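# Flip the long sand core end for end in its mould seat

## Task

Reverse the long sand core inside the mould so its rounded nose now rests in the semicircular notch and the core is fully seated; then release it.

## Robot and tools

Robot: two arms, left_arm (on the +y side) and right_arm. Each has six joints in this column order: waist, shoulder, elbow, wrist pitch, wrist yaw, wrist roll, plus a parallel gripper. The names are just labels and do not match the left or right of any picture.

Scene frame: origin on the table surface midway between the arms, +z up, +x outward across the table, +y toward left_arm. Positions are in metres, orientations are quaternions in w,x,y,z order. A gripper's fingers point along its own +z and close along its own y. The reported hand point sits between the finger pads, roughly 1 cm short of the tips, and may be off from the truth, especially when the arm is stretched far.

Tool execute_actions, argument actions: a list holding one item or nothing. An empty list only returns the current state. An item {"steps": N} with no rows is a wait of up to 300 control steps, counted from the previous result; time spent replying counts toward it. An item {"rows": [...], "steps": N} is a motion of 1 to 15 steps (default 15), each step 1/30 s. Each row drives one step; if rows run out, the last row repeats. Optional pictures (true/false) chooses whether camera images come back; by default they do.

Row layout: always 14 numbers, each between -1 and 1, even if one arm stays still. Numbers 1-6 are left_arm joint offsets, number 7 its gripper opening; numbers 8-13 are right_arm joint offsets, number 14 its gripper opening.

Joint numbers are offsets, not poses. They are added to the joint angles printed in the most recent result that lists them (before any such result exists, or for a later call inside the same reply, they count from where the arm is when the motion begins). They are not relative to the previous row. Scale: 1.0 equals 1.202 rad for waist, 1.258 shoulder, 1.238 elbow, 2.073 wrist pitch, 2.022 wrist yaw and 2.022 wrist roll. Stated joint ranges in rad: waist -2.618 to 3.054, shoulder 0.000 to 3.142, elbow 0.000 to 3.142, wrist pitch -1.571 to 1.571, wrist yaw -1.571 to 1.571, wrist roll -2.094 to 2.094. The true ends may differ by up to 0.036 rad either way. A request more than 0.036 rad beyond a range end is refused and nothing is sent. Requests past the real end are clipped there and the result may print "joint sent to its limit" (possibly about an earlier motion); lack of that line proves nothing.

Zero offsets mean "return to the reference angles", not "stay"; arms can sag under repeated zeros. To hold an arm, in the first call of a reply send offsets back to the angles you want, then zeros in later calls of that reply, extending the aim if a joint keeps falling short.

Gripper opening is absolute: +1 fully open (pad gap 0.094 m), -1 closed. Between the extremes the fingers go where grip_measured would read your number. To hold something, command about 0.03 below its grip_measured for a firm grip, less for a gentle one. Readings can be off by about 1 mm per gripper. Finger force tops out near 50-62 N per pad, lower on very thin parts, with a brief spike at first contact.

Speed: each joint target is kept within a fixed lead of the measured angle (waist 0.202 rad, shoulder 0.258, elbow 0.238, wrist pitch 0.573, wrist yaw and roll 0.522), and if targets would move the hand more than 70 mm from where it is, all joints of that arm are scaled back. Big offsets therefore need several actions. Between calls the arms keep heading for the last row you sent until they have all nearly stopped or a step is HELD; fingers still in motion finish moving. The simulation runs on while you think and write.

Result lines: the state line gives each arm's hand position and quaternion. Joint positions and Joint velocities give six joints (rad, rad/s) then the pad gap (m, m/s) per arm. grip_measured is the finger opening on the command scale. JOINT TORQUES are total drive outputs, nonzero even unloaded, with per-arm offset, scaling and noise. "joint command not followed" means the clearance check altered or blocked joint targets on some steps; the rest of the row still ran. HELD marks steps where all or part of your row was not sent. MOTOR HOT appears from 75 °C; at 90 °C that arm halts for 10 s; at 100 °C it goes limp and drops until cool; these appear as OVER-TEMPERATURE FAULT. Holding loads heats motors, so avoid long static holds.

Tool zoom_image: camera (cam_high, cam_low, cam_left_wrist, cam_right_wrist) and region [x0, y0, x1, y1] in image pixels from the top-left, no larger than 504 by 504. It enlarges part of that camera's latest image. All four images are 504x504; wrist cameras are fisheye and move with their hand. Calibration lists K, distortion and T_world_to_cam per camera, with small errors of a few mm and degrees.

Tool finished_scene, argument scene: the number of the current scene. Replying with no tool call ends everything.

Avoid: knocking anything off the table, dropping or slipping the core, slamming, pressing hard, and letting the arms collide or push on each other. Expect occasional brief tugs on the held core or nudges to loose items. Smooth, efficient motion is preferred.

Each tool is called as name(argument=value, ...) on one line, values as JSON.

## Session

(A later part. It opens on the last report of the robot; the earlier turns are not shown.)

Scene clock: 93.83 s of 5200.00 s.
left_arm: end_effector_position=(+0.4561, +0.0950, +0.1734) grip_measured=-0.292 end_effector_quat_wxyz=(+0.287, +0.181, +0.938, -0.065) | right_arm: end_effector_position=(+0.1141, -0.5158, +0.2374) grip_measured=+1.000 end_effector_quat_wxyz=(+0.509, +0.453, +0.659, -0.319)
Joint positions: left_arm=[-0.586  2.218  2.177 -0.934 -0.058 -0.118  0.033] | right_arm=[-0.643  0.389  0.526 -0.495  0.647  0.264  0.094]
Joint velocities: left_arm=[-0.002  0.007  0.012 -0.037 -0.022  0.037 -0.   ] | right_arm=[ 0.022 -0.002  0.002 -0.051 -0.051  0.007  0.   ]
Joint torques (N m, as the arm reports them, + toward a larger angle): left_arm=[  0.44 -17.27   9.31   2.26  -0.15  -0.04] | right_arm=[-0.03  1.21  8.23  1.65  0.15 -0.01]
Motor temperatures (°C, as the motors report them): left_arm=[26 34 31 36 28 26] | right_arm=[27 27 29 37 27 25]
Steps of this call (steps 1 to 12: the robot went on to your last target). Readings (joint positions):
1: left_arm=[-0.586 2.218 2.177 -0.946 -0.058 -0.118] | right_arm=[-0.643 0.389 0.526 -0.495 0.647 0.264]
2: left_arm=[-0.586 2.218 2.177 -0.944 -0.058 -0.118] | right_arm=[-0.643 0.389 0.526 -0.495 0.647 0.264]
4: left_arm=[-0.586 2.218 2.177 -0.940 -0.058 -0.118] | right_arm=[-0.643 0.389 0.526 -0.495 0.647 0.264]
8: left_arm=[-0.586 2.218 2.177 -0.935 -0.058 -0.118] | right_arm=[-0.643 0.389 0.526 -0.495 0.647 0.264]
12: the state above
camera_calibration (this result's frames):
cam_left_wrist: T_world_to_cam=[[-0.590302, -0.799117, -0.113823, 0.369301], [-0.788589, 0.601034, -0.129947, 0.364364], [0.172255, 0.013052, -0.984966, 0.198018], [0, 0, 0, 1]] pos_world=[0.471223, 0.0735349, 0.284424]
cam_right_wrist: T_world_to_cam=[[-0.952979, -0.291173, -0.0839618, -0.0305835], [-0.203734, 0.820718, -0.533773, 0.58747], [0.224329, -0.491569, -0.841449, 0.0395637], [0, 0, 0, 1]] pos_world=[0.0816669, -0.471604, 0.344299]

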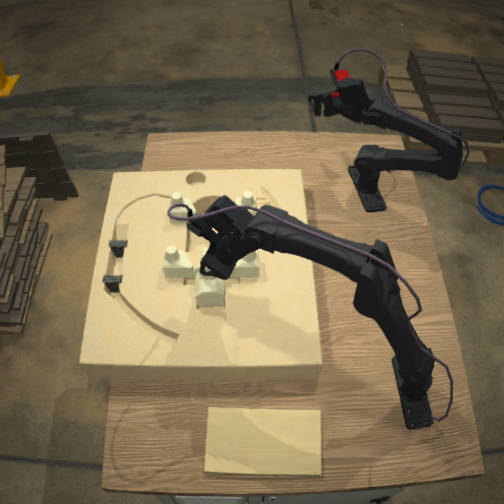

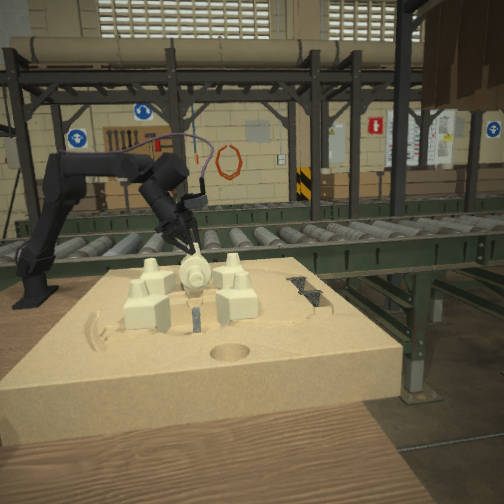

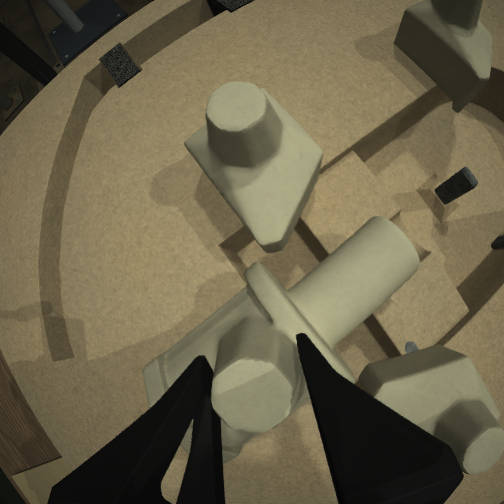

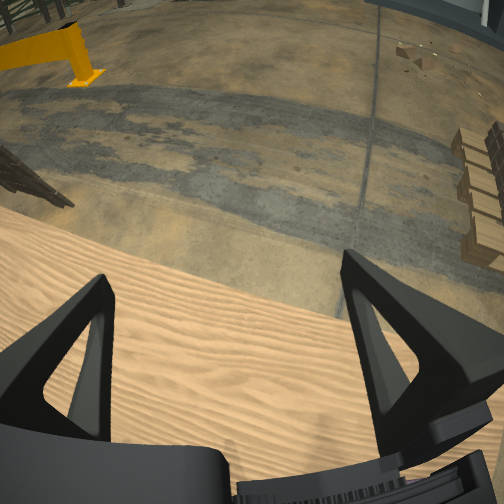

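execute_actions(actions=[{"rows":[[0.004,-0.07,0.01,0.06,-0.005,0.015,-0.35,0,0,0,0,0,0,1],[0.004,-0.08,0,0.06,-0.005,0.015,-0.35,0,0,0,0,0,0,1],[0.004,-0.09,-0.01,0.06,-0.005,0.015,-0.35,0,0,0,0,0,0,1],[0.004,-0.09,-0.02,0.065,-0.005,0.015,-0.35,0,0,0,0,0,0,1],[0.004,-0.09,-0.03,0.07,-0.005,0.015,-0.35,0,0,0,0,0,0,1],[0.004,-0.09,-0.04,0.078,-0.005,0.015,-0.35,0,0,0,0,0,0,1],[0.004,-0.09,-0.05,0.086,-0.005,0.015,-0.35,0,0,0,0,0,0,1],[0.004,-0.09,-0.06,0.094,-0.005,0.015,-0.35,0,0,0,0,0,0,1],[0.004,-0.09,-0.07,0.1,-0.005,0.015,-0.35,0,0,0,0,0,0,1],[0.004,-0.09,-0.08,0.105,-0.005,0.015,-0.35,0,0,0,0,0,0,1]]}], pictures=false)

execute_actions(actions=[{"steps":12}])

zoom_image(camera="cam_low", region=[130, 190, 260, 320])

zoom_image(camera="cam_high", region=[150, 220, 280, 330])

Scene clock: 96.90 s of 5200.00 s.
left_arm: end_effector_position=(+0.4519, +0.0979, +0.1533) grip_measured=-0.292 end_effector_quat_wxyz=(+0.285, +0.193, +0.937, -0.059) | right_arm: end_effector_position=(+0.1141, -0.5158, +0.2375) grip_measured=+1.000 end_effector_quat_wxyz=(+0.509, +0.453, +0.659, -0.319)
Joint positions: left_arm=[-0.586  2.185  2.046 -0.845 -0.061 -0.091  0.033] | right_arm=[-0.643  0.389  0.526 -0.494  0.647  0.264  0.094]
Joint velocities: left_arm=[-0.012  0.007 -0.022  0.095 -0.007 -0.066 -0.   ] | right_arm=[-0.002  0.012 -0.002 -0.022 -0.007 -0.007  0.   ]
Joint torques (N m, as the arm reports them, + toward a larger angle): left_arm=[  0.43 -17.89   9.13   2.22  -0.1    0.01] | right_arm=[-0.03  1.21  8.24  1.65  0.15 -0.02]
Motor temperatures (°C, as the motors report them): left_arm=[26 35 31 36 28 26] | right_arm=[27 27 29 38 27 25]
Steps of this call (steps 1 to 30: the robot went on to your last target; steps 31 to 77: nothing new was sent; steps 78 to 92: all 15 steps of this action). Readings (joint positions):
78: left_arm=[-0.586 2.218 2.174 -0.932 -0.058 -0.115] | right_arm=[-0.643 0.389 0.526 -0.495 0.647 0.264]
79: left_arm=[-0.586 2.215 2.168 -0.928 -0.058 -0.111] | right_arm=[-0.643 0.389 0.526 -0.494 0.647 0.264]
81: left_arm=[-0.586 2.205 2.145 -0.922 -0.058 -0.105] | right_arm=[-0.643 0.389 0.526 -0.494 0.647 0.264]
85: left_arm=[-0.586 2.188 2.099 -0.894 -0.060 -0.096] | right_arm=[-0.643 0.389 0.526 -0.494 0.647 0.264]
92: the state above

Scene clock: 97.30 s of 5200.00 s.
left_arm: end_effector_position=(+0.4527, +0.0974, +0.1540) grip_measured=-0.292 end_effector_quat_wxyz=(+0.287, +0.193, +0.936, -0.059) | right_arm: end_effector_position=(+0.1141, -0.5158, +0.2375) grip_measured=+1.000 end_effector_quat_wxyz=(+0.509, +0.453, +0.659, -0.319)
Joint positions: left_arm=[-0.586  2.185  2.046 -0.84  -0.061 -0.091  0.033] | right_arm=[-0.643  0.389  0.526 -0.494  0.647  0.264  0.094]
Joint velocities: left_arm=[-0.012 -0.002  0.007 -0.022 -0.037 -0.007 -0.   ] | right_arm=[ 0.002 -0.017 -0.007  0.007 -0.037 -0.037  0.   ]
Joint torques (N m, as the arm reports them, + toward a larger angle): left_arm=[  0.45 -17.86   9.11   2.22  -0.1    0.01] | right_arm=[-0.03  1.22  8.25  1.64  0.15 -0.02]
Motor temperatures (°C, as the motors report them): left_arm=[26 36 31 36 28 26] | right_arm=[27 27 29 38 27 25]
Steps of this call (steps 1 to 12: the robot went on to your last target). Readings (joint positions):
1: left_arm=[-0.586 2.185 2.046 -0.844 -0.061 -0.091] | right_arm=[-0.643 0.389 0.526 -0.494 0.647 0.264]
2: left_arm=[-0.586 2.185 2.046 -0.843 -0.061 -0.091] | right_arm=[-0.643 0.389 0.526 -0.494 0.647 0.264]
4: left_arm=[-0.586 2.185 2.046 -0.840 -0.061 -0.091] | right_arm=[-0.643 0.389 0.526 -0.494 0.647 0.264]
8: left_arm=[-0.586 2.185 2.046 -0.840 -0.061 -0.091] | right_arm=[-0.643 0.389 0.526 -0.494 0.647 0.264]
12: the state above
camera_calibration (this result's frames):
cam_left_wrist: T_world_to_cam=[[-0.606553, -0.784262, -0.130484, 0.375543], [-0.775046, 0.619857, -0.122803, 0.348649], [0.177191, 0.0266443, -0.983816, 0.175696], [0, 0, 0, 1]] pos_world=[0.466874, 0.0737301, 0.26467]
cam_right_wrist: T_world_to_cam=[[-0.952922, -0.291203, -0.0845022, -0.030424], [-0.203373, 0.820529, -0.534202, 0.587546], [0.224897, -0.491867, -0.841123, 0.0393711], [0, 0, 0, 1]] pos_world=[0.081645, -0.471593, 0.344413]

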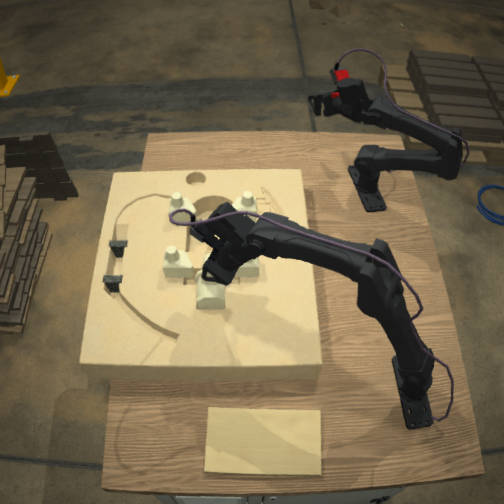

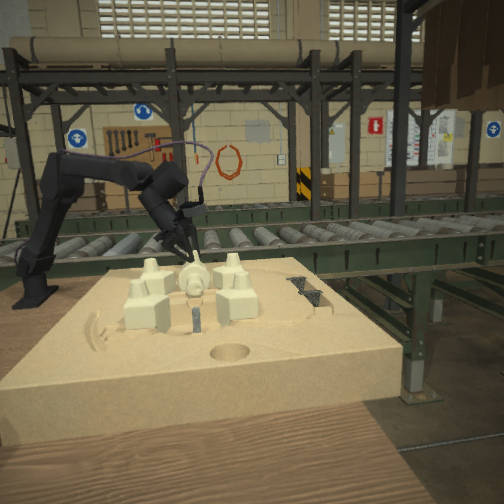

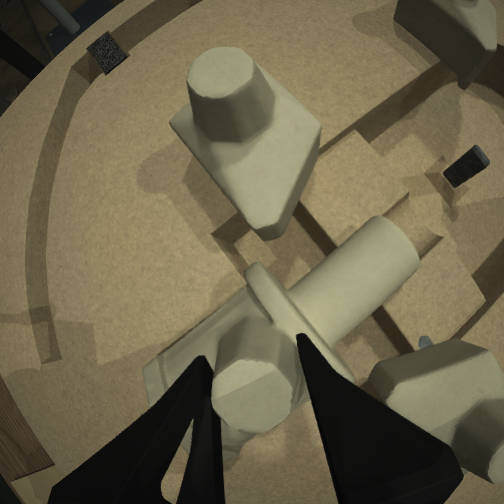

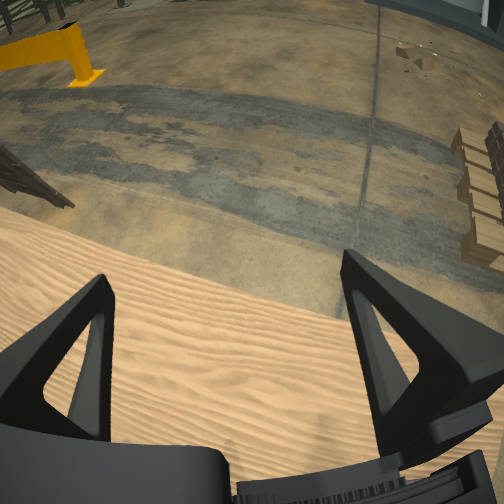

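Region (130, 190, 260, 320) of cam_low's 504x504 image, scaled by 3.877, with more detail than that image has.

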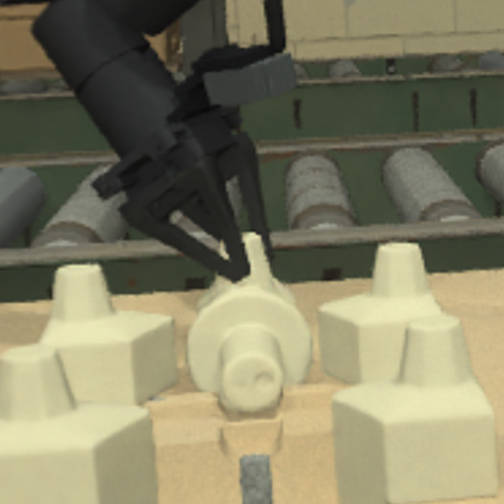

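Region (150, 220, 280, 330) of cam_high's 504x504 image, scaled by 3.877, with more detail than that image has; it fills the top 426 rows of this view, and the rest is white.

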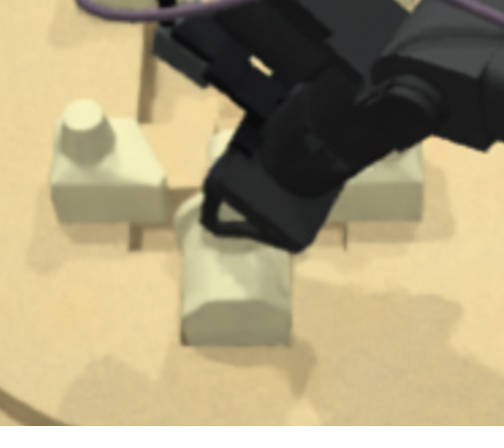

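Going in. Continue.

execute_actions(actions=[{"rows":[[0.004,-0.055,0.02,0.065,0,0,-0.35,0,0,0,0,0,0,1],[0.004,-0.055,0.01,0.07,0,0,-0.35,0,0,0,0,0,0,1],[0.004,-0.055,0,0.075,0,0,-0.35,0,0,0,0,0,0,1],[0.004,-0.055,-0.01,0.08,0,0,-0.35,0,0,0,0,0,0,1],[0.004,-0.055,-0.02,0.085,0,0,-0.35,0,0,0,0,0,0,1],[0.004,-0.055,-0.03,0.09,0,0,-0.35,0,0,0,0,0,0,1],[0.004,-0.05,-0.04,0.09,0,0,-0.35,0,0,0,0,0,0,1],[0.004,-0.045,-0.05,0.09,0,0,-0.35,0,0,0,0,0,0,1],[0.004,-0.04,-0.06,0.09,0,0,-0.35,0,0,0,0,0,0,1],[0.004,-0.03,-0.065,0.085,0,0,-0.35,0,0,0,0,0,0,1],[0.004,-0.02,-0.07,0.08,0,0,-0.35,0,0,0,0,0,0,1]]}])

zoom_image(camera="cam_low", region=[130, 190, 260, 320])

Scene clock: 100.03 s of 5200.00 s.
left_arm: end_effector_position=(+0.4535, +0.0984, +0.1434) grip_measured=-0.292 end_effector_quat_wxyz=(+0.291, +0.188, +0.936, -0.069) | right_arm: end_effector_position=(+0.1142, -0.5158, +0.2377) grip_measured=+1.000 end_effector_quat_wxyz=(+0.509, +0.453, +0.659, -0.319)
Joint positions: left_arm=[-0.578  2.168  1.971 -0.768 -0.045 -0.099  0.033] | right_arm=[-0.643  0.389  0.526 -0.493  0.647  0.264  0.094]
Joint velocities: left_arm=[-0.007 -0.007 -0.007  0.022  0.066 -0.007  0.   ] | right_arm=[ 0.017 -0.002 -0.007 -0.007 -0.037 -0.051  0.   ]
Joint torques (N m, as the arm reports them, + toward a larger angle): left_arm=[ -0.19 -12.53   5.55   2.02  -0.2    0.08] | right_arm=[-0.03  1.21  8.24  1.64  0.15 -0.02]
Motor temperatures (°C, as the motors report them): left_arm=[26 36 31 37 28 26] | right_arm=[27 27 29 38 27 25]
Steps of this call (steps 1 to 15: the robot went on to your last target; steps 16 to 67: nothing new was sent; steps 68 to 82: all 15 steps of this action). Readings (joint positions):
68: left_arm=[-0.586 2.185 2.046 -0.839 -0.061 -0.091] | right_arm=[-0.643 0.389 0.526 -0.494 0.647 0.264]
69: left_arm=[-0.586 2.185 2.043 -0.836 -0.060 -0.091] | right_arm=[-0.643 0.389 0.526 -0.493 0.647 0.264]
71: left_arm=[-0.586 2.185 2.030 -0.820 -0.059 -0.091] | right_arm=[-0.643 0.389 0.526 -0.493 0.647 0.264]
75: left_arm=[-0.582 2.175 1.993 -0.786 -0.053 -0.095] | right_arm=[-0.643 0.389 0.526 -0.493 0.647 0.264]
82: the state above
camera_calibration (this result's frames):
cam_left_wrist: T_world_to_cam=[[-0.602112, -0.790118, -0.114777, 0.371706], [-0.777795, 0.61293, -0.139114, 0.351674], [0.180267, 0.00551021, -0.983602, 0.165779], [0, 0, 0, 1]] pos_world=[0.467454, 0.0772267, 0.254647]
cam_right_wrist: T_world_to_cam=[[-0.952865, -0.291233, -0.0850426, -0.0302646], [-0.203012, 0.820339, -0.53463, 0.587622], [0.225465, -0.492165, -0.840796, 0.0391783], [0, 0, 0, 1]] pos_world=[0.081623, -0.471581, 0.344527]

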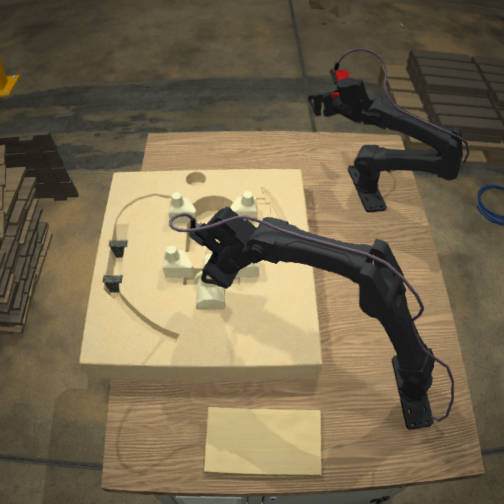

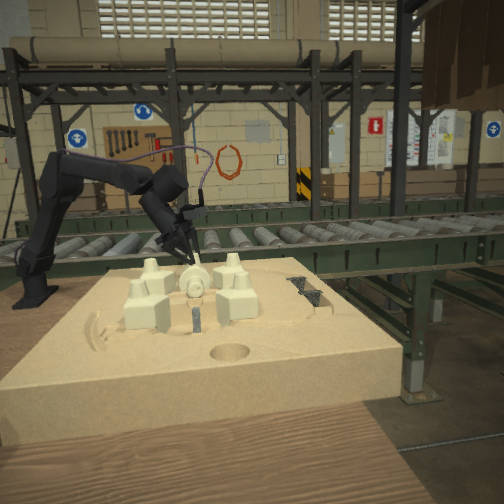

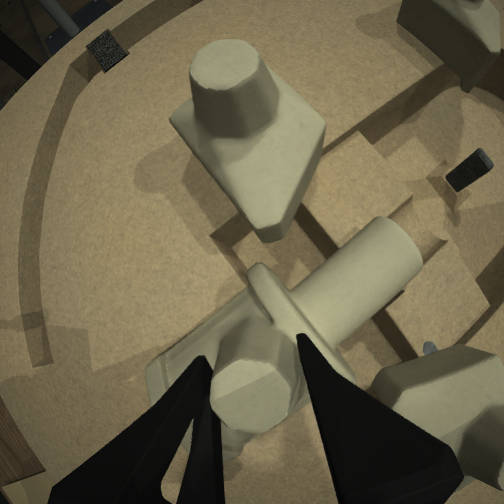

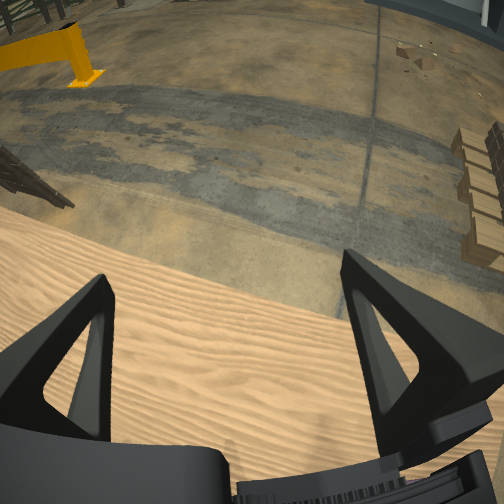

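Region (130, 190, 260, 320) of cam_low's 504x504 image, scaled by 3.877, with more detail than that image has.

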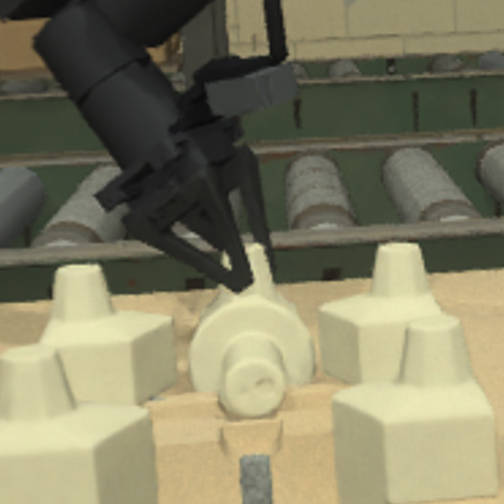

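execute_actions(actions=[{"rows":[[0.01,-0.03,-0.005,0.03,-0.01,0,-0.35,0,0,0,0,0,0,1],[0.015,-0.03,-0.005,0.03,-0.015,0,-0.35,0,0,0,0,0,0,1],[0.02,-0.03,-0.005,0.03,-0.02,0,-0.35,0,0,0,0,0,0,1],[0.028,-0.03,-0.005,0.03,-0.02,0,-0.35,0,0,0,0,0,0,1]]}])

zoom_image(camera="cam_low", region=[130, 190, 260, 320])

Scene clock: 102.23 s of 5200.00 s.
left_arm: end_effector_position=(+0.4543, +0.1006, +0.1434) grip_measured=-0.292 end_effector_quat_wxyz=(+0.289, +0.185, +0.936, -0.078) | right_arm: end_effector_position=(+0.1142, -0.5158, +0.2378) grip_measured=+1.000 end_effector_quat_wxyz=(+0.510, +0.453, +0.658, -0.319)
Joint positions: left_arm=[-0.567  2.165  1.965 -0.764 -0.022 -0.101  0.033] | right_arm=[-0.643  0.389  0.526 -0.492  0.647  0.264  0.094]
Joint velocities: left_arm=[-0.017  0.007 -0.007 -0.007 -0.051 -0.066 -0.   ] | right_arm=[ 0.007  0.002  0.007 -0.051  0.066 -0.007  0.   ]
Joint torques (N m, as the arm reports them, + toward a larger angle): left_arm=[  1.9  -14.39   6.43   1.73  -0.71   0.  ] | right_arm=[-0.03  1.22  8.24  1.64  0.15 -0.01]
Motor temperatures (°C, as the motors report them): left_arm=[26 36 31 37 28 26] | right_arm=[27 27 29 38 27 25]
Steps of this call (steps 1 to 15: the robot went on to your last target; steps 16 to 51: nothing new was sent; steps 52 to 66: all 15 steps of this action). Readings (joint positions):
52: left_arm=[-0.577 2.166 1.970 -0.768 -0.044 -0.100] | right_arm=[-0.643 0.389 0.526 -0.493 0.647 0.264]
53: left_arm=[-0.576 2.165 1.969 -0.767 -0.042 -0.100] | right_arm=[-0.643 0.389 0.526 -0.493 0.647 0.264]
55: left_arm=[-0.573 2.165 1.967 -0.766 -0.037 -0.101] | right_arm=[-0.643 0.389 0.526 -0.493 0.647 0.264]
59: left_arm=[-0.568 2.165 1.965 -0.764 -0.024 -0.101] | right_arm=[-0.643 0.389 0.526 -0.492 0.647 0.264]
66: the state above
camera_calibration (this result's frames):
cam_left_wrist: T_world_to_cam=[[-0.603185, -0.791908, -0.0951291, 0.371741], [-0.778827, 0.610508, -0.143907, 0.352304], [0.172038, -0.0127134, -0.985008, 0.17144], [0, 0, 0, 1]] pos_world=[0.469118, 0.0814796, 0.254932]
cam_right_wrist: T_world_to_cam=[[-0.952807, -0.291263, -0.0855829, -0.0301053], [-0.202651, 0.82015, -0.535058, 0.587697], [0.226033, -0.492464, -0.840469, 0.0389854], [0, 0, 0, 1]] pos_world=[0.0816009, -0.47157, 0.344642]

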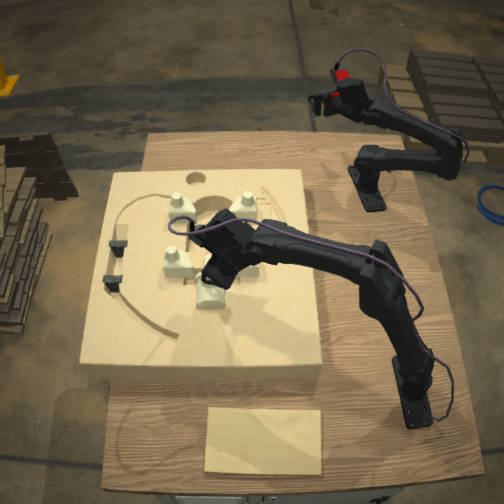

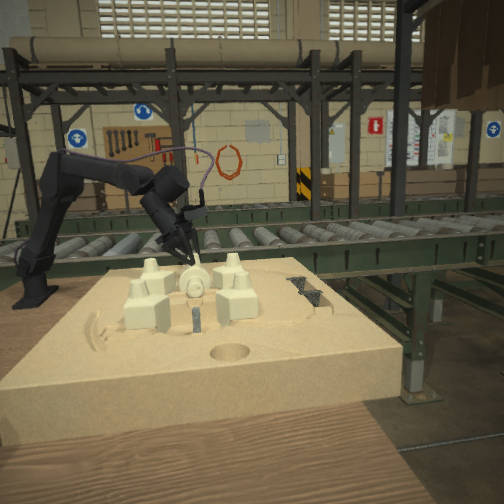

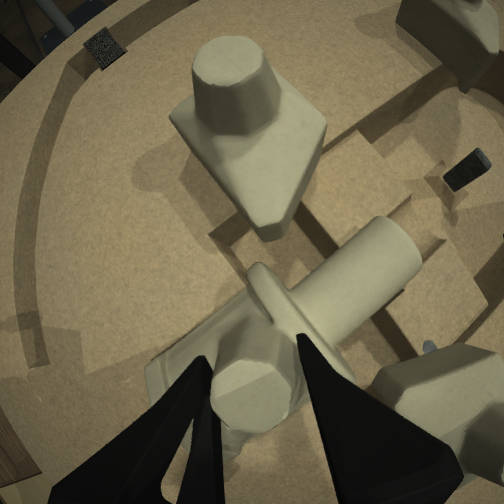

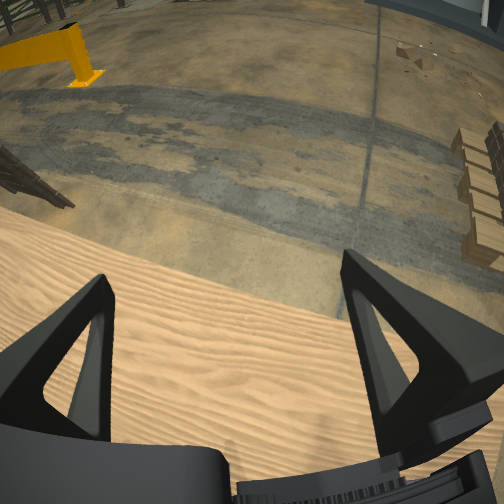

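Region (130, 190, 260, 320) of cam_low's 504x504 image, scaled by 3.877, with more detail than that image has.

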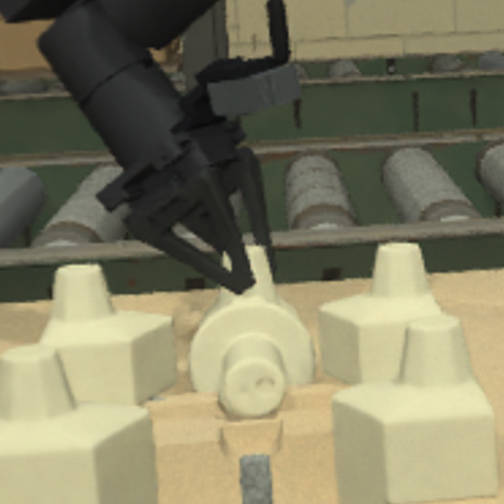

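Release and inspect.

execute_actions(actions=[{"rows":[[0,-0.01,0,0.01,0,0,-0.35,0,0,0,0,0,0,1],[0,-0.01,0,0.01,0,0,-0.35,0,0,0,0,0,0,1],[0,-0.01,0,0.01,0,0,-0.25,0,0,0,0,0,0,1],[0,-0.01,0,0.01,0,0,0.2,0,0,0,0,0,0,1],[0,-0.01,0,0.01,0,0,0.2,0,0,0,0,0,0,1],[0,-0.01,0,0.01,0,0,0.2,0,0,0,0,0,0,1],[0,-0.01,0,0.01,0,0,0.2,0,0,0,0,0,0,1],[0,-0.04,0,0.01,0,0,0.2,0,0,0,0,0,0,1],[0,-0.07,0,0.01,0,0,0.2,0,0,0,0,0,0,1],[0,-0.11,0,0.01,0,0,0.2,0,0,0,0,0,0,1]]}], pictures=false)

execute_actions(actions=[{"steps":10}])

zoom_image(camera="cam_low", region=[130, 190, 260, 320])

zoom_image(camera="cam_high", region=[150, 220, 280, 330])

Scene clock: 104.57 s of 5200.00 s.
left_arm: end_effector_position=(+0.4474, +0.1034, +0.1938) grip_measured=+0.198 end_effector_quat_wxyz=(+0.329, +0.182, +0.922, -0.093) | right_arm: end_effector_position=(+0.1143, -0.5159, +0.2380) grip_measured=+1.000 end_effector_quat_wxyz=(+0.510, +0.453, +0.658, -0.319)
Joint positions: left_arm=[-0.567  2.062  1.952 -0.764 -0.018 -0.101  0.056] | right_arm=[-0.643  0.389  0.526 -0.492  0.647  0.264  0.094]
Joint velocities: left_arm=[-0.002 -0.462  0.002  0.154 -0.037  0.022  0.001] | right_arm=[ 0.007  0.002 -0.017 -0.007 -0.037 -0.037  0.   ]
Joint torques (N m, as the arm reports them, + toward a larger angle): left_arm=[  0.   -11.58   7.64   1.42  -0.07  -0.03] | right_arm=[-0.04  1.2   8.23  1.65  0.15 -0.02]
Motor temperatures (°C, as the motors report them): left_arm=[26 36 31 37 28 26] | right_arm=[27 27 29 38 27 25]
Steps of this call (steps 1 to 15: the robot went on to your last target; steps 16 to 55: nothing new was sent; steps 56 to 70: all 15 steps of this action). Readings (joint positions):
56: left_arm=[-0.567 2.165 1.965 -0.765 -0.019 -0.101] | right_arm=[-0.643 0.389 0.526 -0.492 0.647 0.264]
57: left_arm=[-0.567 2.165 1.965 -0.765 -0.016 -0.101] | right_arm=[-0.643 0.389 0.526 -0.492 0.647 0.264]
59: left_arm=[-0.567 2.165 1.965 -0.766 -0.017 -0.101] | right_arm=[-0.643 0.389 0.526 -0.492 0.647 0.264]
63: left_arm=[-0.567 2.164 1.965 -0.764 -0.017 -0.101] | right_arm=[-0.643 0.389 0.526 -0.492 0.647 0.264]
70: the state above

Scene clock: 104.90 s of 5200.00 s.
left_arm: end_effector_position=(+0.4474, +0.1034, +0.2112) grip_measured=+0.198 end_effector_quat_wxyz=(+0.347, +0.181, +0.915, -0.099) | right_arm: end_effector_position=(+0.1143, -0.5159, +0.2380) grip_measured=+1.000 end_effector_quat_wxyz=(+0.510, +0.453, +0.658, -0.319)
Joint positions: left_arm=[-0.567  2.033  1.952 -0.751 -0.018 -0.101  0.056] | right_arm=[-0.643  0.389  0.526 -0.492  0.647  0.264  0.094]
Joint velocities: left_arm=[-0.002  0.017 -0.012  0.007  0.022  0.066 -0.001] | right_arm=[ 0.017  0.012 -0.012 -0.051 -0.007  0.037  0.   ]
Joint torques (N m, as the arm reports them, + toward a larger angle): left_arm=[  0.03 -11.4    7.64   1.46  -0.06  -0.04] | right_arm=[-0.03  1.2   8.23  1.64  0.16 -0.02]
Motor temperatures (°C, as the motors report them): left_arm=[26 36 31 37 28 26] | right_arm=[27 27 29 38 27 25]
Steps of this call (steps 1 to 10: the robot went on to your last target). Readings (joint positions):
1: left_arm=[-0.567 2.048 1.952 -0.760 -0.018 -0.101] | right_arm=[-0.643 0.389 0.526 -0.492 0.647 0.264]
2: left_arm=[-0.567 2.038 1.952 -0.756 -0.018 -0.101] | right_arm=[-0.643 0.389 0.526 -0.492 0.647 0.264]
4: left_arm=[-0.567 2.030 1.952 -0.751 -0.018 -0.101] | right_arm=[-0.643 0.389 0.526 -0.492 0.647 0.264]
8: left_arm=[-0.567 2.033 1.952 -0.751 -0.018 -0.101] | right_arm=[-0.643 0.389 0.526 -0.492 0.647 0.264]
10: the state above
camera_calibration (this result's frames):
cam_left_wrist: T_world_to_cam=[[-0.593445, -0.79715, -0.111241, 0.375919], [-0.753439, 0.598804, -0.271593, 0.371786], [0.283112, -0.0773619, -0.955962, 0.1903], [0, 0, 0, 1]] pos_world=[0.44933, 0.0917586, 0.324712]
cam_right_wrist: T_world_to_cam=[[-0.952749, -0.291293, -0.0861232, -0.0299461], [-0.202289, 0.81996, -0.535486, 0.587773], [0.226601, -0.492762, -0.840142, 0.0387925], [0, 0, 0, 1]] pos_world=[0.0815788, -0.471558, 0.344756]

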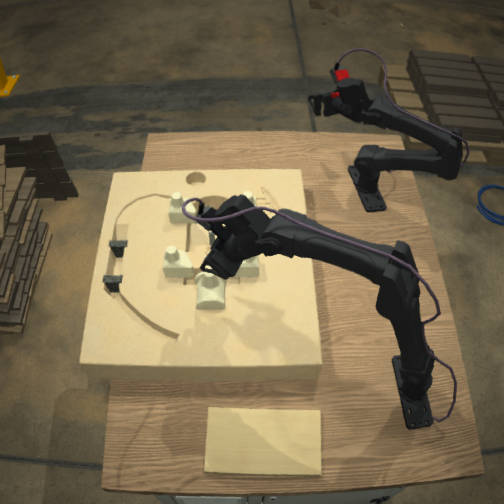

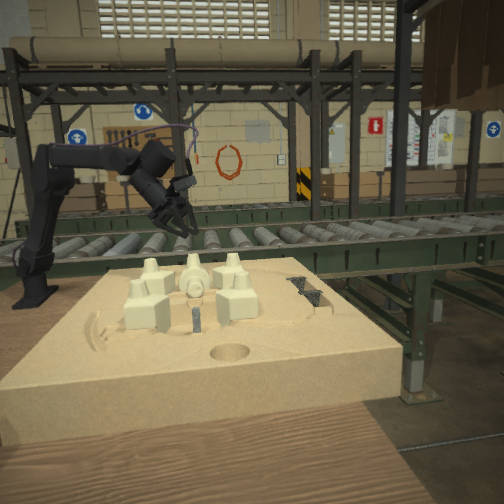

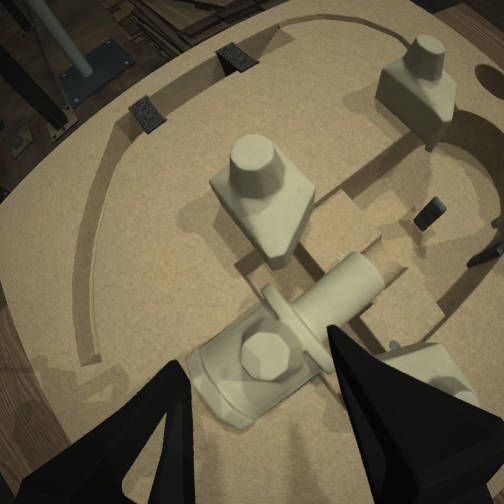

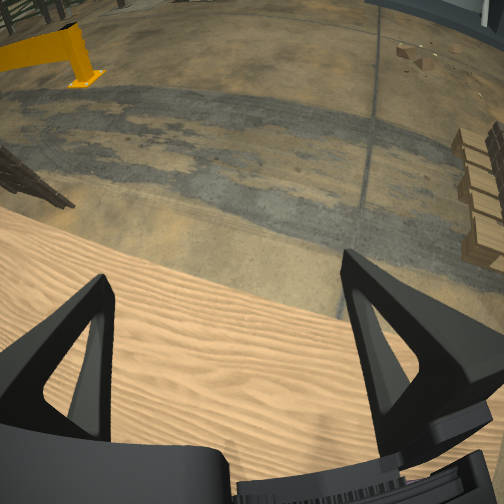

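Region (130, 190, 260, 320) of cam_low's 504x504 image, scaled by 3.877, with more detail than that image has.

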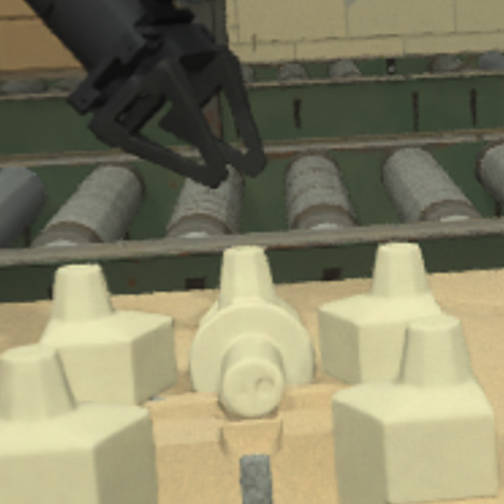

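Region (150, 220, 280, 330) of cam_high's 504x504 image, scaled by 3.877, with more detail than that image has; it fills the top 426 rows of this view, and the rest is white.

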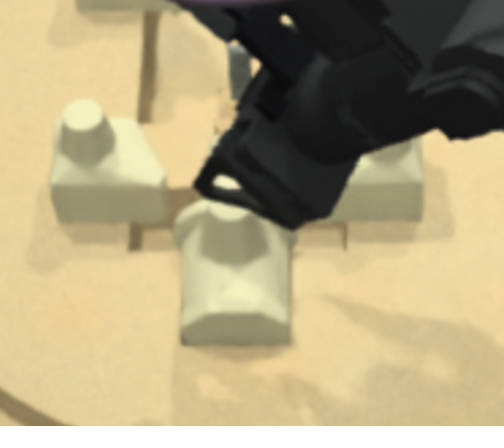

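execute_actions(actions=[{"rows":[[0,0.02,0.01,0.01,0,-0.1,0.3,0,0,0,0,0,0,1],[0,0.03,0.01,0.01,0,-0.1,0.3,0,0,0,0,0,0,1],[0,0.04,0.01,0.01,0,-0.1,0.3,0,0,0,0,0,0,1],[0,0.05,0.01,0.01,0,-0.1,0.3,0,0,0,0,0,0,1],[0,0.06,0.01,0.01,0,-0.1,0.3,0,0,0,0,0,0,1],[0,0.07,0.01,0.01,0,-0.1,0.3,0,0,0,0,0,0,1],[0,0.08,0.01,0.01,0,-0.1,0.3,0,0,0,0,0,0,1],[0,0.09,0.01,0.01,0,-0.1,0.3,0,0,0,0,0,0,1],[0,0.097,0.01,0.01,0,-0.1,0.3,0,0,0,0,0,0,1]]}], pictures=false)

execute_actions(actions=[{"rows":[[0.01,-0.012,0.01,0.01,0,0,0.2,0,0,0,0,0,0,1],[0.015,-0.012,0.01,0.01,0,0,0.2,0,0,0,0,0,0,1],[0.02,-0.012,0.01,0.01,-0.01,0,0.1,0,0,0,0,0,0,1],[0.025,-0.012,0.01,0.01,-0.02,0,0.1,0,0,0,0,0,0,1],[0.03,-0.012,0.01,0.01,-0.03,0,0,0,0,0,0,0,0,1],[0.035,-0.012,0.01,0.01,-0.04,0,0,0,0,0,0,0,0,1],[0.04,-0.012,0.01,0.01,-0.05,0,0,0,0,0,0,0,0,1],[0.05,-0.012,0.01,0.01,-0.06,0,0,0,0,0,0,0,0,1]]}])

zoom_image(camera="cam_low", region=[130, 190, 260, 320])

Scene clock: 108.30 s of 5200.00 s.
left_arm: end_effector_position=(+0.4556, +0.0992, +0.1301) grip_measured=+0.298 end_effector_quat_wxyz=(+0.273, +0.097, +0.951, -0.104) | right_arm: end_effector_position=(+0.1143, -0.5159, +0.2382) grip_measured=+1.000 end_effector_quat_wxyz=(+0.510, +0.453, +0.658, -0.319)
Joint positions: left_arm=[-0.567  2.185  1.952 -0.745 -0.018 -0.289  0.061] | right_arm=[-0.643  0.389  0.526 -0.491  0.647  0.264  0.094]
Joint velocities: left_arm=[-0.002  0.017  0.002  0.022 -0.007 -0.125 -0.001] | right_arm=[-0.012 -0.007  0.002  0.037  0.051  0.066  0.   ]
Joint torques (N m, as the arm reports them, + toward a larger angle): left_arm=[  0.02 -14.27   7.53   1.35   0.01  -0.08] | right_arm=[-0.03  1.19  8.26  1.64  0.15 -0.02]
Motor temperatures (°C, as the motors report them): left_arm=[26 36 31 36 28 26] | right_arm=[27 27 29 38 27 25]
Steps of this call (steps 1 to 30: the robot went on to your last target; steps 31 to 87: nothing new was sent; steps 88 to 102: all 15 steps of this action). Readings (joint positions):
88: left_arm=[-0.567 2.035 1.952 -0.751 -0.017 -0.127] | right_arm=[-0.643 0.389 0.526 -0.491 0.647 0.264]
89: left_arm=[-0.567 2.038 1.952 -0.748 -0.017 -0.161] | right_arm=[-0.643 0.389 0.526 -0.491 0.647 0.264]
91: left_arm=[-0.567 2.054 1.952 -0.743 -0.017 -0.210] | right_arm=[-0.643 0.389 0.526 -0.491 0.647 0.264]
95: left_arm=[-0.567 2.113 1.952 -0.740 -0.017 -0.262] | right_arm=[-0.643 0.389 0.526 -0.491 0.647 0.264]
102: the state above

Scene clock: 108.80 s of 5200.00 s.
left_arm: end_effector_position=(+0.4588, +0.1031, +0.1308) grip_measured=+0.003 end_effector_quat_wxyz=(+0.277, +0.092, +0.951, -0.103) | right_arm: end_effector_position=(+0.1144, -0.5159, +0.2383) grip_measured=+1.000 end_effector_quat_wxyz=(+0.511, +0.453, +0.658, -0.319)
Joint positions: left_arm=[-0.559  2.185  1.952 -0.739 -0.021 -0.289  0.047] | right_arm=[-0.643  0.389  0.526 -0.49   0.647  0.264  0.094]
Joint velocities: left_arm=[ 0.002  0.002 -0.012  0.081 -0.022 -0.007 -0.   ] | right_arm=[-0.027 -0.002  0.017 -0.051  0.022 -0.037  0.   ]
Joint torques (N m, as the arm reports them, + toward a larger angle): left_arm=[  4.47 -13.13   7.55   1.38  -1.33  -0.02] | right_arm=[-0.04  1.2   8.24  1.65  0.15 -0.02]
Motor temperatures (°C, as the motors report them): left_arm=[26 36 31 36 28 26] | right_arm=[27 27 29 38 27 25]
Steps of this call (steps 1 to 15: all 15 steps of this action). Readings (joint positions):
1: left_arm=[-0.567 2.185 1.952 -0.744 -0.018 -0.289] | right_arm=[-0.643 0.389 0.526 -0.490 0.647 0.264]
2: left_arm=[-0.566 2.185 1.952 -0.742 -0.018 -0.289] | right_arm=[-0.643 0.389 0.526 -0.490 0.647 0.264]
4: left_arm=[-0.562 2.185 1.952 -0.740 -0.016 -0.289] | right_arm=[-0.643 0.389 0.526 -0.490 0.647 0.264]
8: left_arm=[-0.560 2.185 1.952 -0.740 -0.021 -0.289] | right_arm=[-0.643 0.389 0.526 -0.490 0.647 0.264]
15: the state above
camera_calibration (this result's frames):
cam_left_wrist: T_world_to_cam=[[-0.468687, -0.883282, 0.0120705, 0.308962], [-0.874416, 0.461956, -0.148299, 0.412266], [0.125414, -0.0800606, -0.988869, 0.187129], [0, 0, 0, 1]] pos_world=[0.48183, 0.0974337, 0.242455]
cam_right_wrist: T_world_to_cam=[[-0.952632, -0.291355, -0.0872036, -0.0296278], [-0.201565, 0.81958, -0.53634, 0.587924], [0.227735, -0.493357, -0.839485, 0.0384062], [0, 0, 0, 1]] pos_world=[0.0815343, -0.471535, 0.344985]

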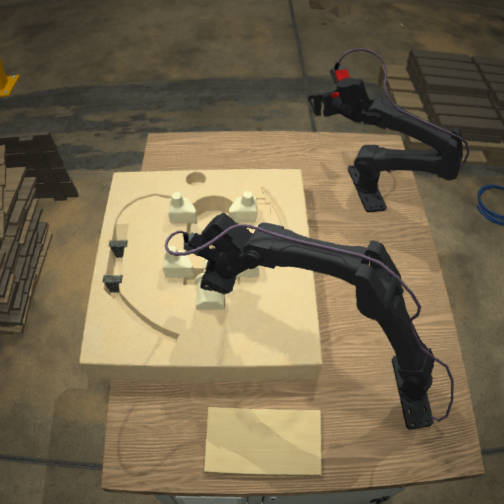

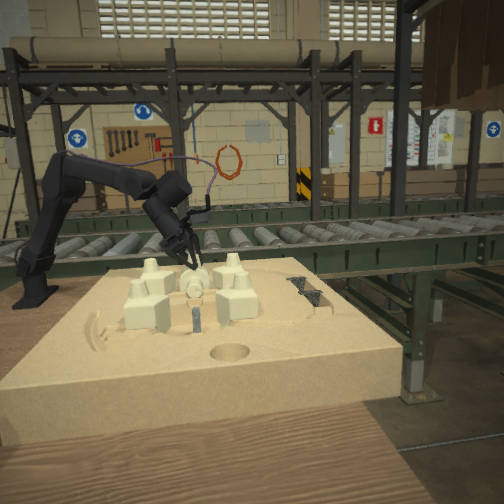

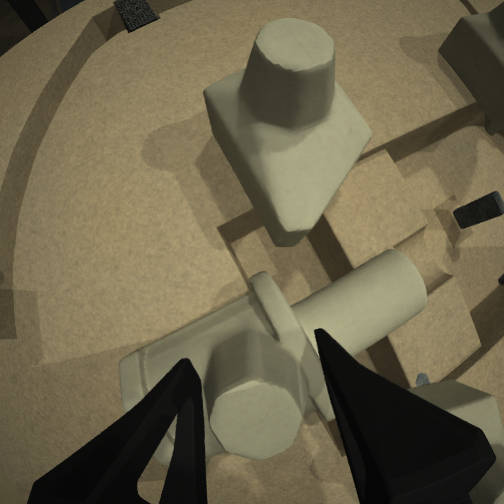

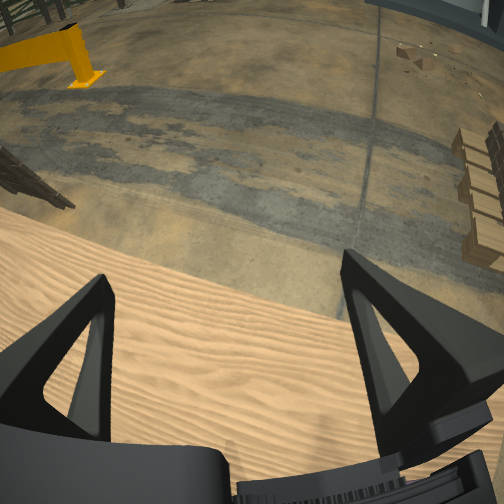

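Region (130, 190, 260, 320) of cam_low's 504x504 image, scaled by 3.877, with more detail than that image has.

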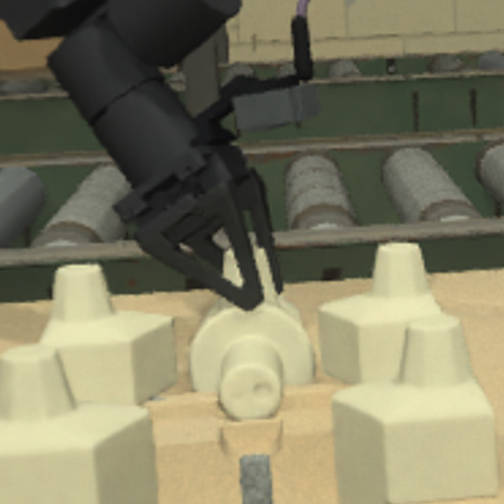

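execute_actions(actions=[{"rows":[[0,-0.01,0.01,0.01,0,0,0.2,0,0,0,0,0,0,1],[0,-0.01,0.01,0.01,0,0,0.3,0,0,0,0,0,0,1],[0,-0.01,0.01,0.01,0,0,0.3,0,0,0,0,0,0,1],[0,-0.05,0.01,0.01,0,0,0.3,0,0,0,0,0,0,1],[0,-0.1,0.01,0.01,0,0,0.3,0,0,0,0,0,0,1],[0,-0.16,0.01,0.01,0,0,0.3,0,0,0,0,0,0,1]]}], pictures=false)

execute_actions(actions=[{"rows":[[-0.12,-0.2,-0.1,0,0,0.1,0.3,0,0,0,0,0,0,1]]}])

zoom_image(camera="cam_low", region=[160, 245, 230, 315])

zoom_image(camera="cam_high", region=[165, 230, 255, 320])

Scene clock: 111.03 s of 5200.00 s.
left_arm: end_effector_position=(+0.4477, +0.1068, +0.2424) grip_measured=+0.298 end_effector_quat_wxyz=(+0.369, +0.089, +0.914, -0.143) | right_arm: end_effector_position=(+0.1144, -0.5159, +0.2385) grip_measured=+1.000 end_effector_quat_wxyz=(+0.511, +0.453, +0.657, -0.319)
Joint positions: left_arm=[-0.561  1.982  1.951 -0.727 -0.017 -0.289  0.061] | right_arm=[-0.643  0.389  0.526 -0.489  0.647  0.264  0.094]
Joint velocities: left_arm=[-0.002 -0.183  0.071  0.168  0.007 -0.022 -0.   ] | right_arm=[ 0.002 -0.012  0.017 -0.051  0.051 -0.037  0.   ]
Joint torques (N m, as the arm reports them, + toward a larger angle): left_arm=[ 0.18 -9.44  7.27  1.38 -0.05 -0.03] | right_arm=[-0.03  1.2   8.24  1.65  0.15 -0.02]
Motor temperatures (°C, as the motors report them): left_arm=[26 36 31 36 29 26] | right_arm=[27 27 29 38 27 25]
Steps of this call (steps 1 to 15: the robot went on to your last target; steps 16 to 52: nothing new was sent; steps 53 to 67: all 15 steps of this action). Readings (joint positions):
53: left_arm=[-0.561 2.185 1.952 -0.739 -0.017 -0.289] | right_arm=[-0.643 0.389 0.526 -0.490 0.647 0.264]
54: left_arm=[-0.561 2.185 1.952 -0.739 -0.017 -0.289] | right_arm=[-0.643 0.389 0.526 -0.490 0.647 0.264]
56: left_arm=[-0.561 2.183 1.952 -0.738 -0.017 -0.289] | right_arm=[-0.643 0.389 0.526 -0.489 0.647 0.264]
60: left_arm=[-0.561 2.125 1.945 -0.749 -0.017 -0.289] | right_arm=[-0.643 0.389 0.526 -0.489 0.647 0.264]
67: the state above

Scene clock: 111.53 s of 5200.00 s.
left_arm: end_effector_position=(+0.3611, +0.0672, +0.3179) grip_measured=+0.298 end_effector_quat_wxyz=(+0.425, +0.235, +0.860, -0.160) | right_arm: end_effector_position=(+0.1145, -0.5160, +0.2387) grip_measured=+1.000 end_effector_quat_wxyz=(+0.511, +0.453, +0.657, -0.318)
Joint positions: left_arm=[-0.712  1.729  1.832 -0.731 -0.012 -0.103  0.061] | right_arm=[-0.643  0.389  0.526 -0.488  0.647  0.264  0.094]
Joint velocities: left_arm=[ 0.027  0.042  0.002 -0.051 -0.007  0.051 -0.   ] | right_arm=[ 0.002 -0.017  0.002 -0.066 -0.051 -0.037  0.   ]
Joint torques (N m, as the arm reports them, + toward a larger angle): left_arm=[ 0.26 -8.29  6.06  1.65 -0.02  0.04] | right_arm=[-0.02  1.21  8.24  1.65  0.14 -0.02]
Motor temperatures (°C, as the motors report them): left_arm=[26 36 30 36 29 26] | right_arm=[27 27 29 38 27 25]
Steps of this call (steps 1 to 15: all 15 steps of this action). Readings (joint positions):
1: left_arm=[-0.568 1.963 1.939 -0.714 -0.021 -0.274] | right_arm=[-0.643 0.389 0.526 -0.489 0.647 0.264]
2: left_arm=[-0.579 1.934 1.908 -0.712 -0.025 -0.252] | right_arm=[-0.643 0.389 0.526 -0.489 0.647 0.264]
4: left_arm=[-0.624 1.869 1.857 -0.730 -0.027 -0.210] | right_arm=[-0.643 0.389 0.526 -0.489 0.647 0.264]
8: left_arm=[-0.717 1.763 1.832 -0.739 -0.014 -0.140] | right_arm=[-0.643 0.389 0.526 -0.489 0.647 0.264]
15: the state above
camera_calibration (this result's frames):
cam_left_wrist: T_world_to_cam=[[-0.684603, -0.716664, -0.133087, 0.342113], [-0.598701, 0.656999, -0.458159, 0.356915], [0.415784, -0.233977, -0.878851, 0.251975], [0, 0, 0, 1]] pos_world=[0.343129, 0.0696439, 0.430503]
cam_right_wrist: T_world_to_cam=[[-0.952484, -0.291433, -0.0885538, -0.0292304], [-0.200659, 0.819104, -0.537406, 0.588111], [0.229152, -0.494101, -0.838661, 0.0379226], [0, 0, 0, 1]] pos_world=[0.0814782, -0.471505, 0.34527]

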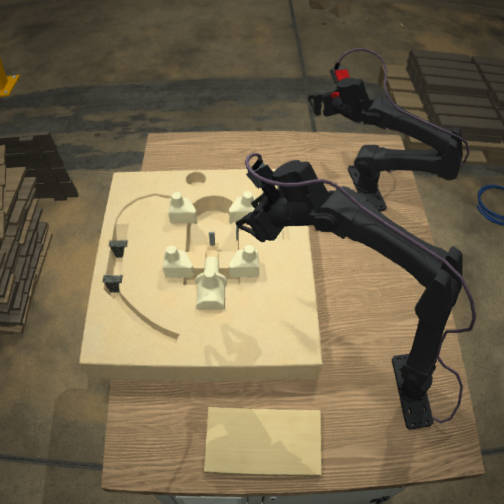

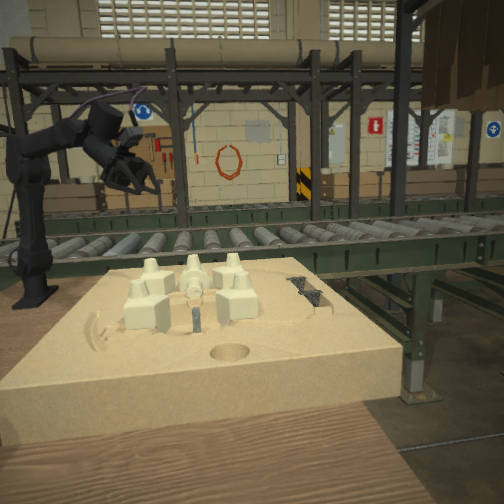

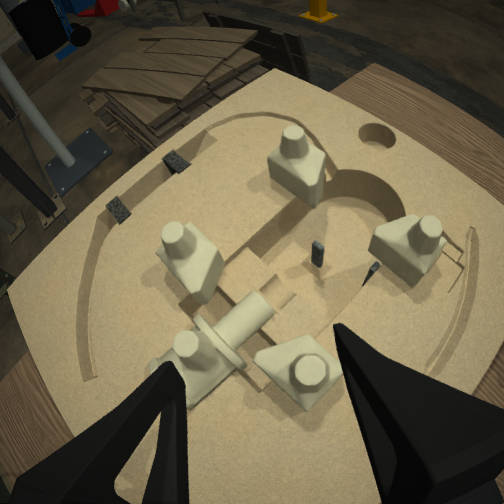

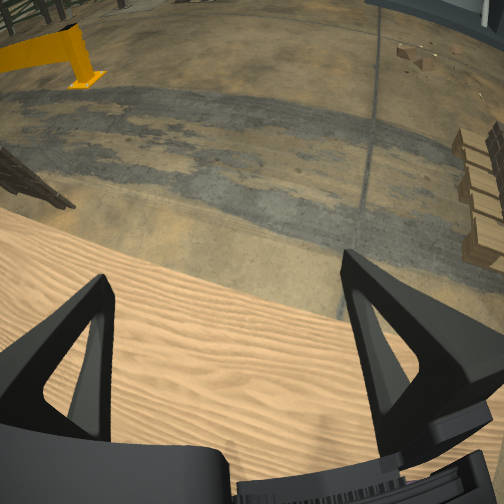

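Region (160, 245, 230, 315) of cam_low's 504x504 image, scaled by 7.200, with more detail than that image has.

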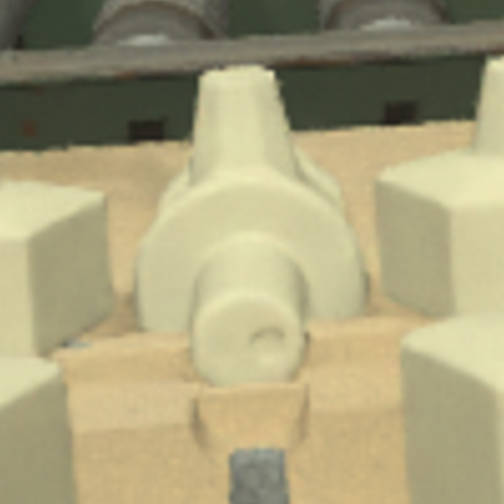

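Region (165, 230, 255, 320) of cam_high's 504x504 image, scaled by 5.600, with more detail than that image has.

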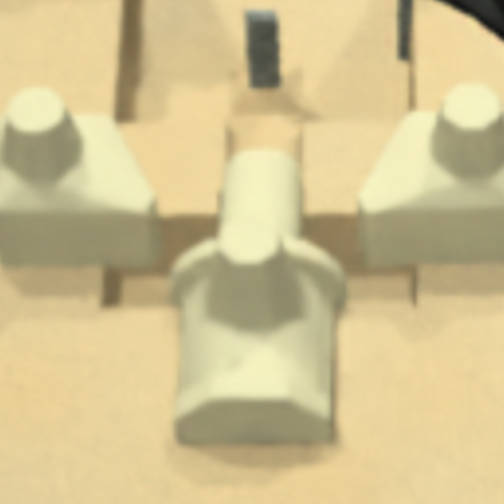

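Dropped behind the step; seated.

finished_scene(scene=1)

The scene is finished: the task was done.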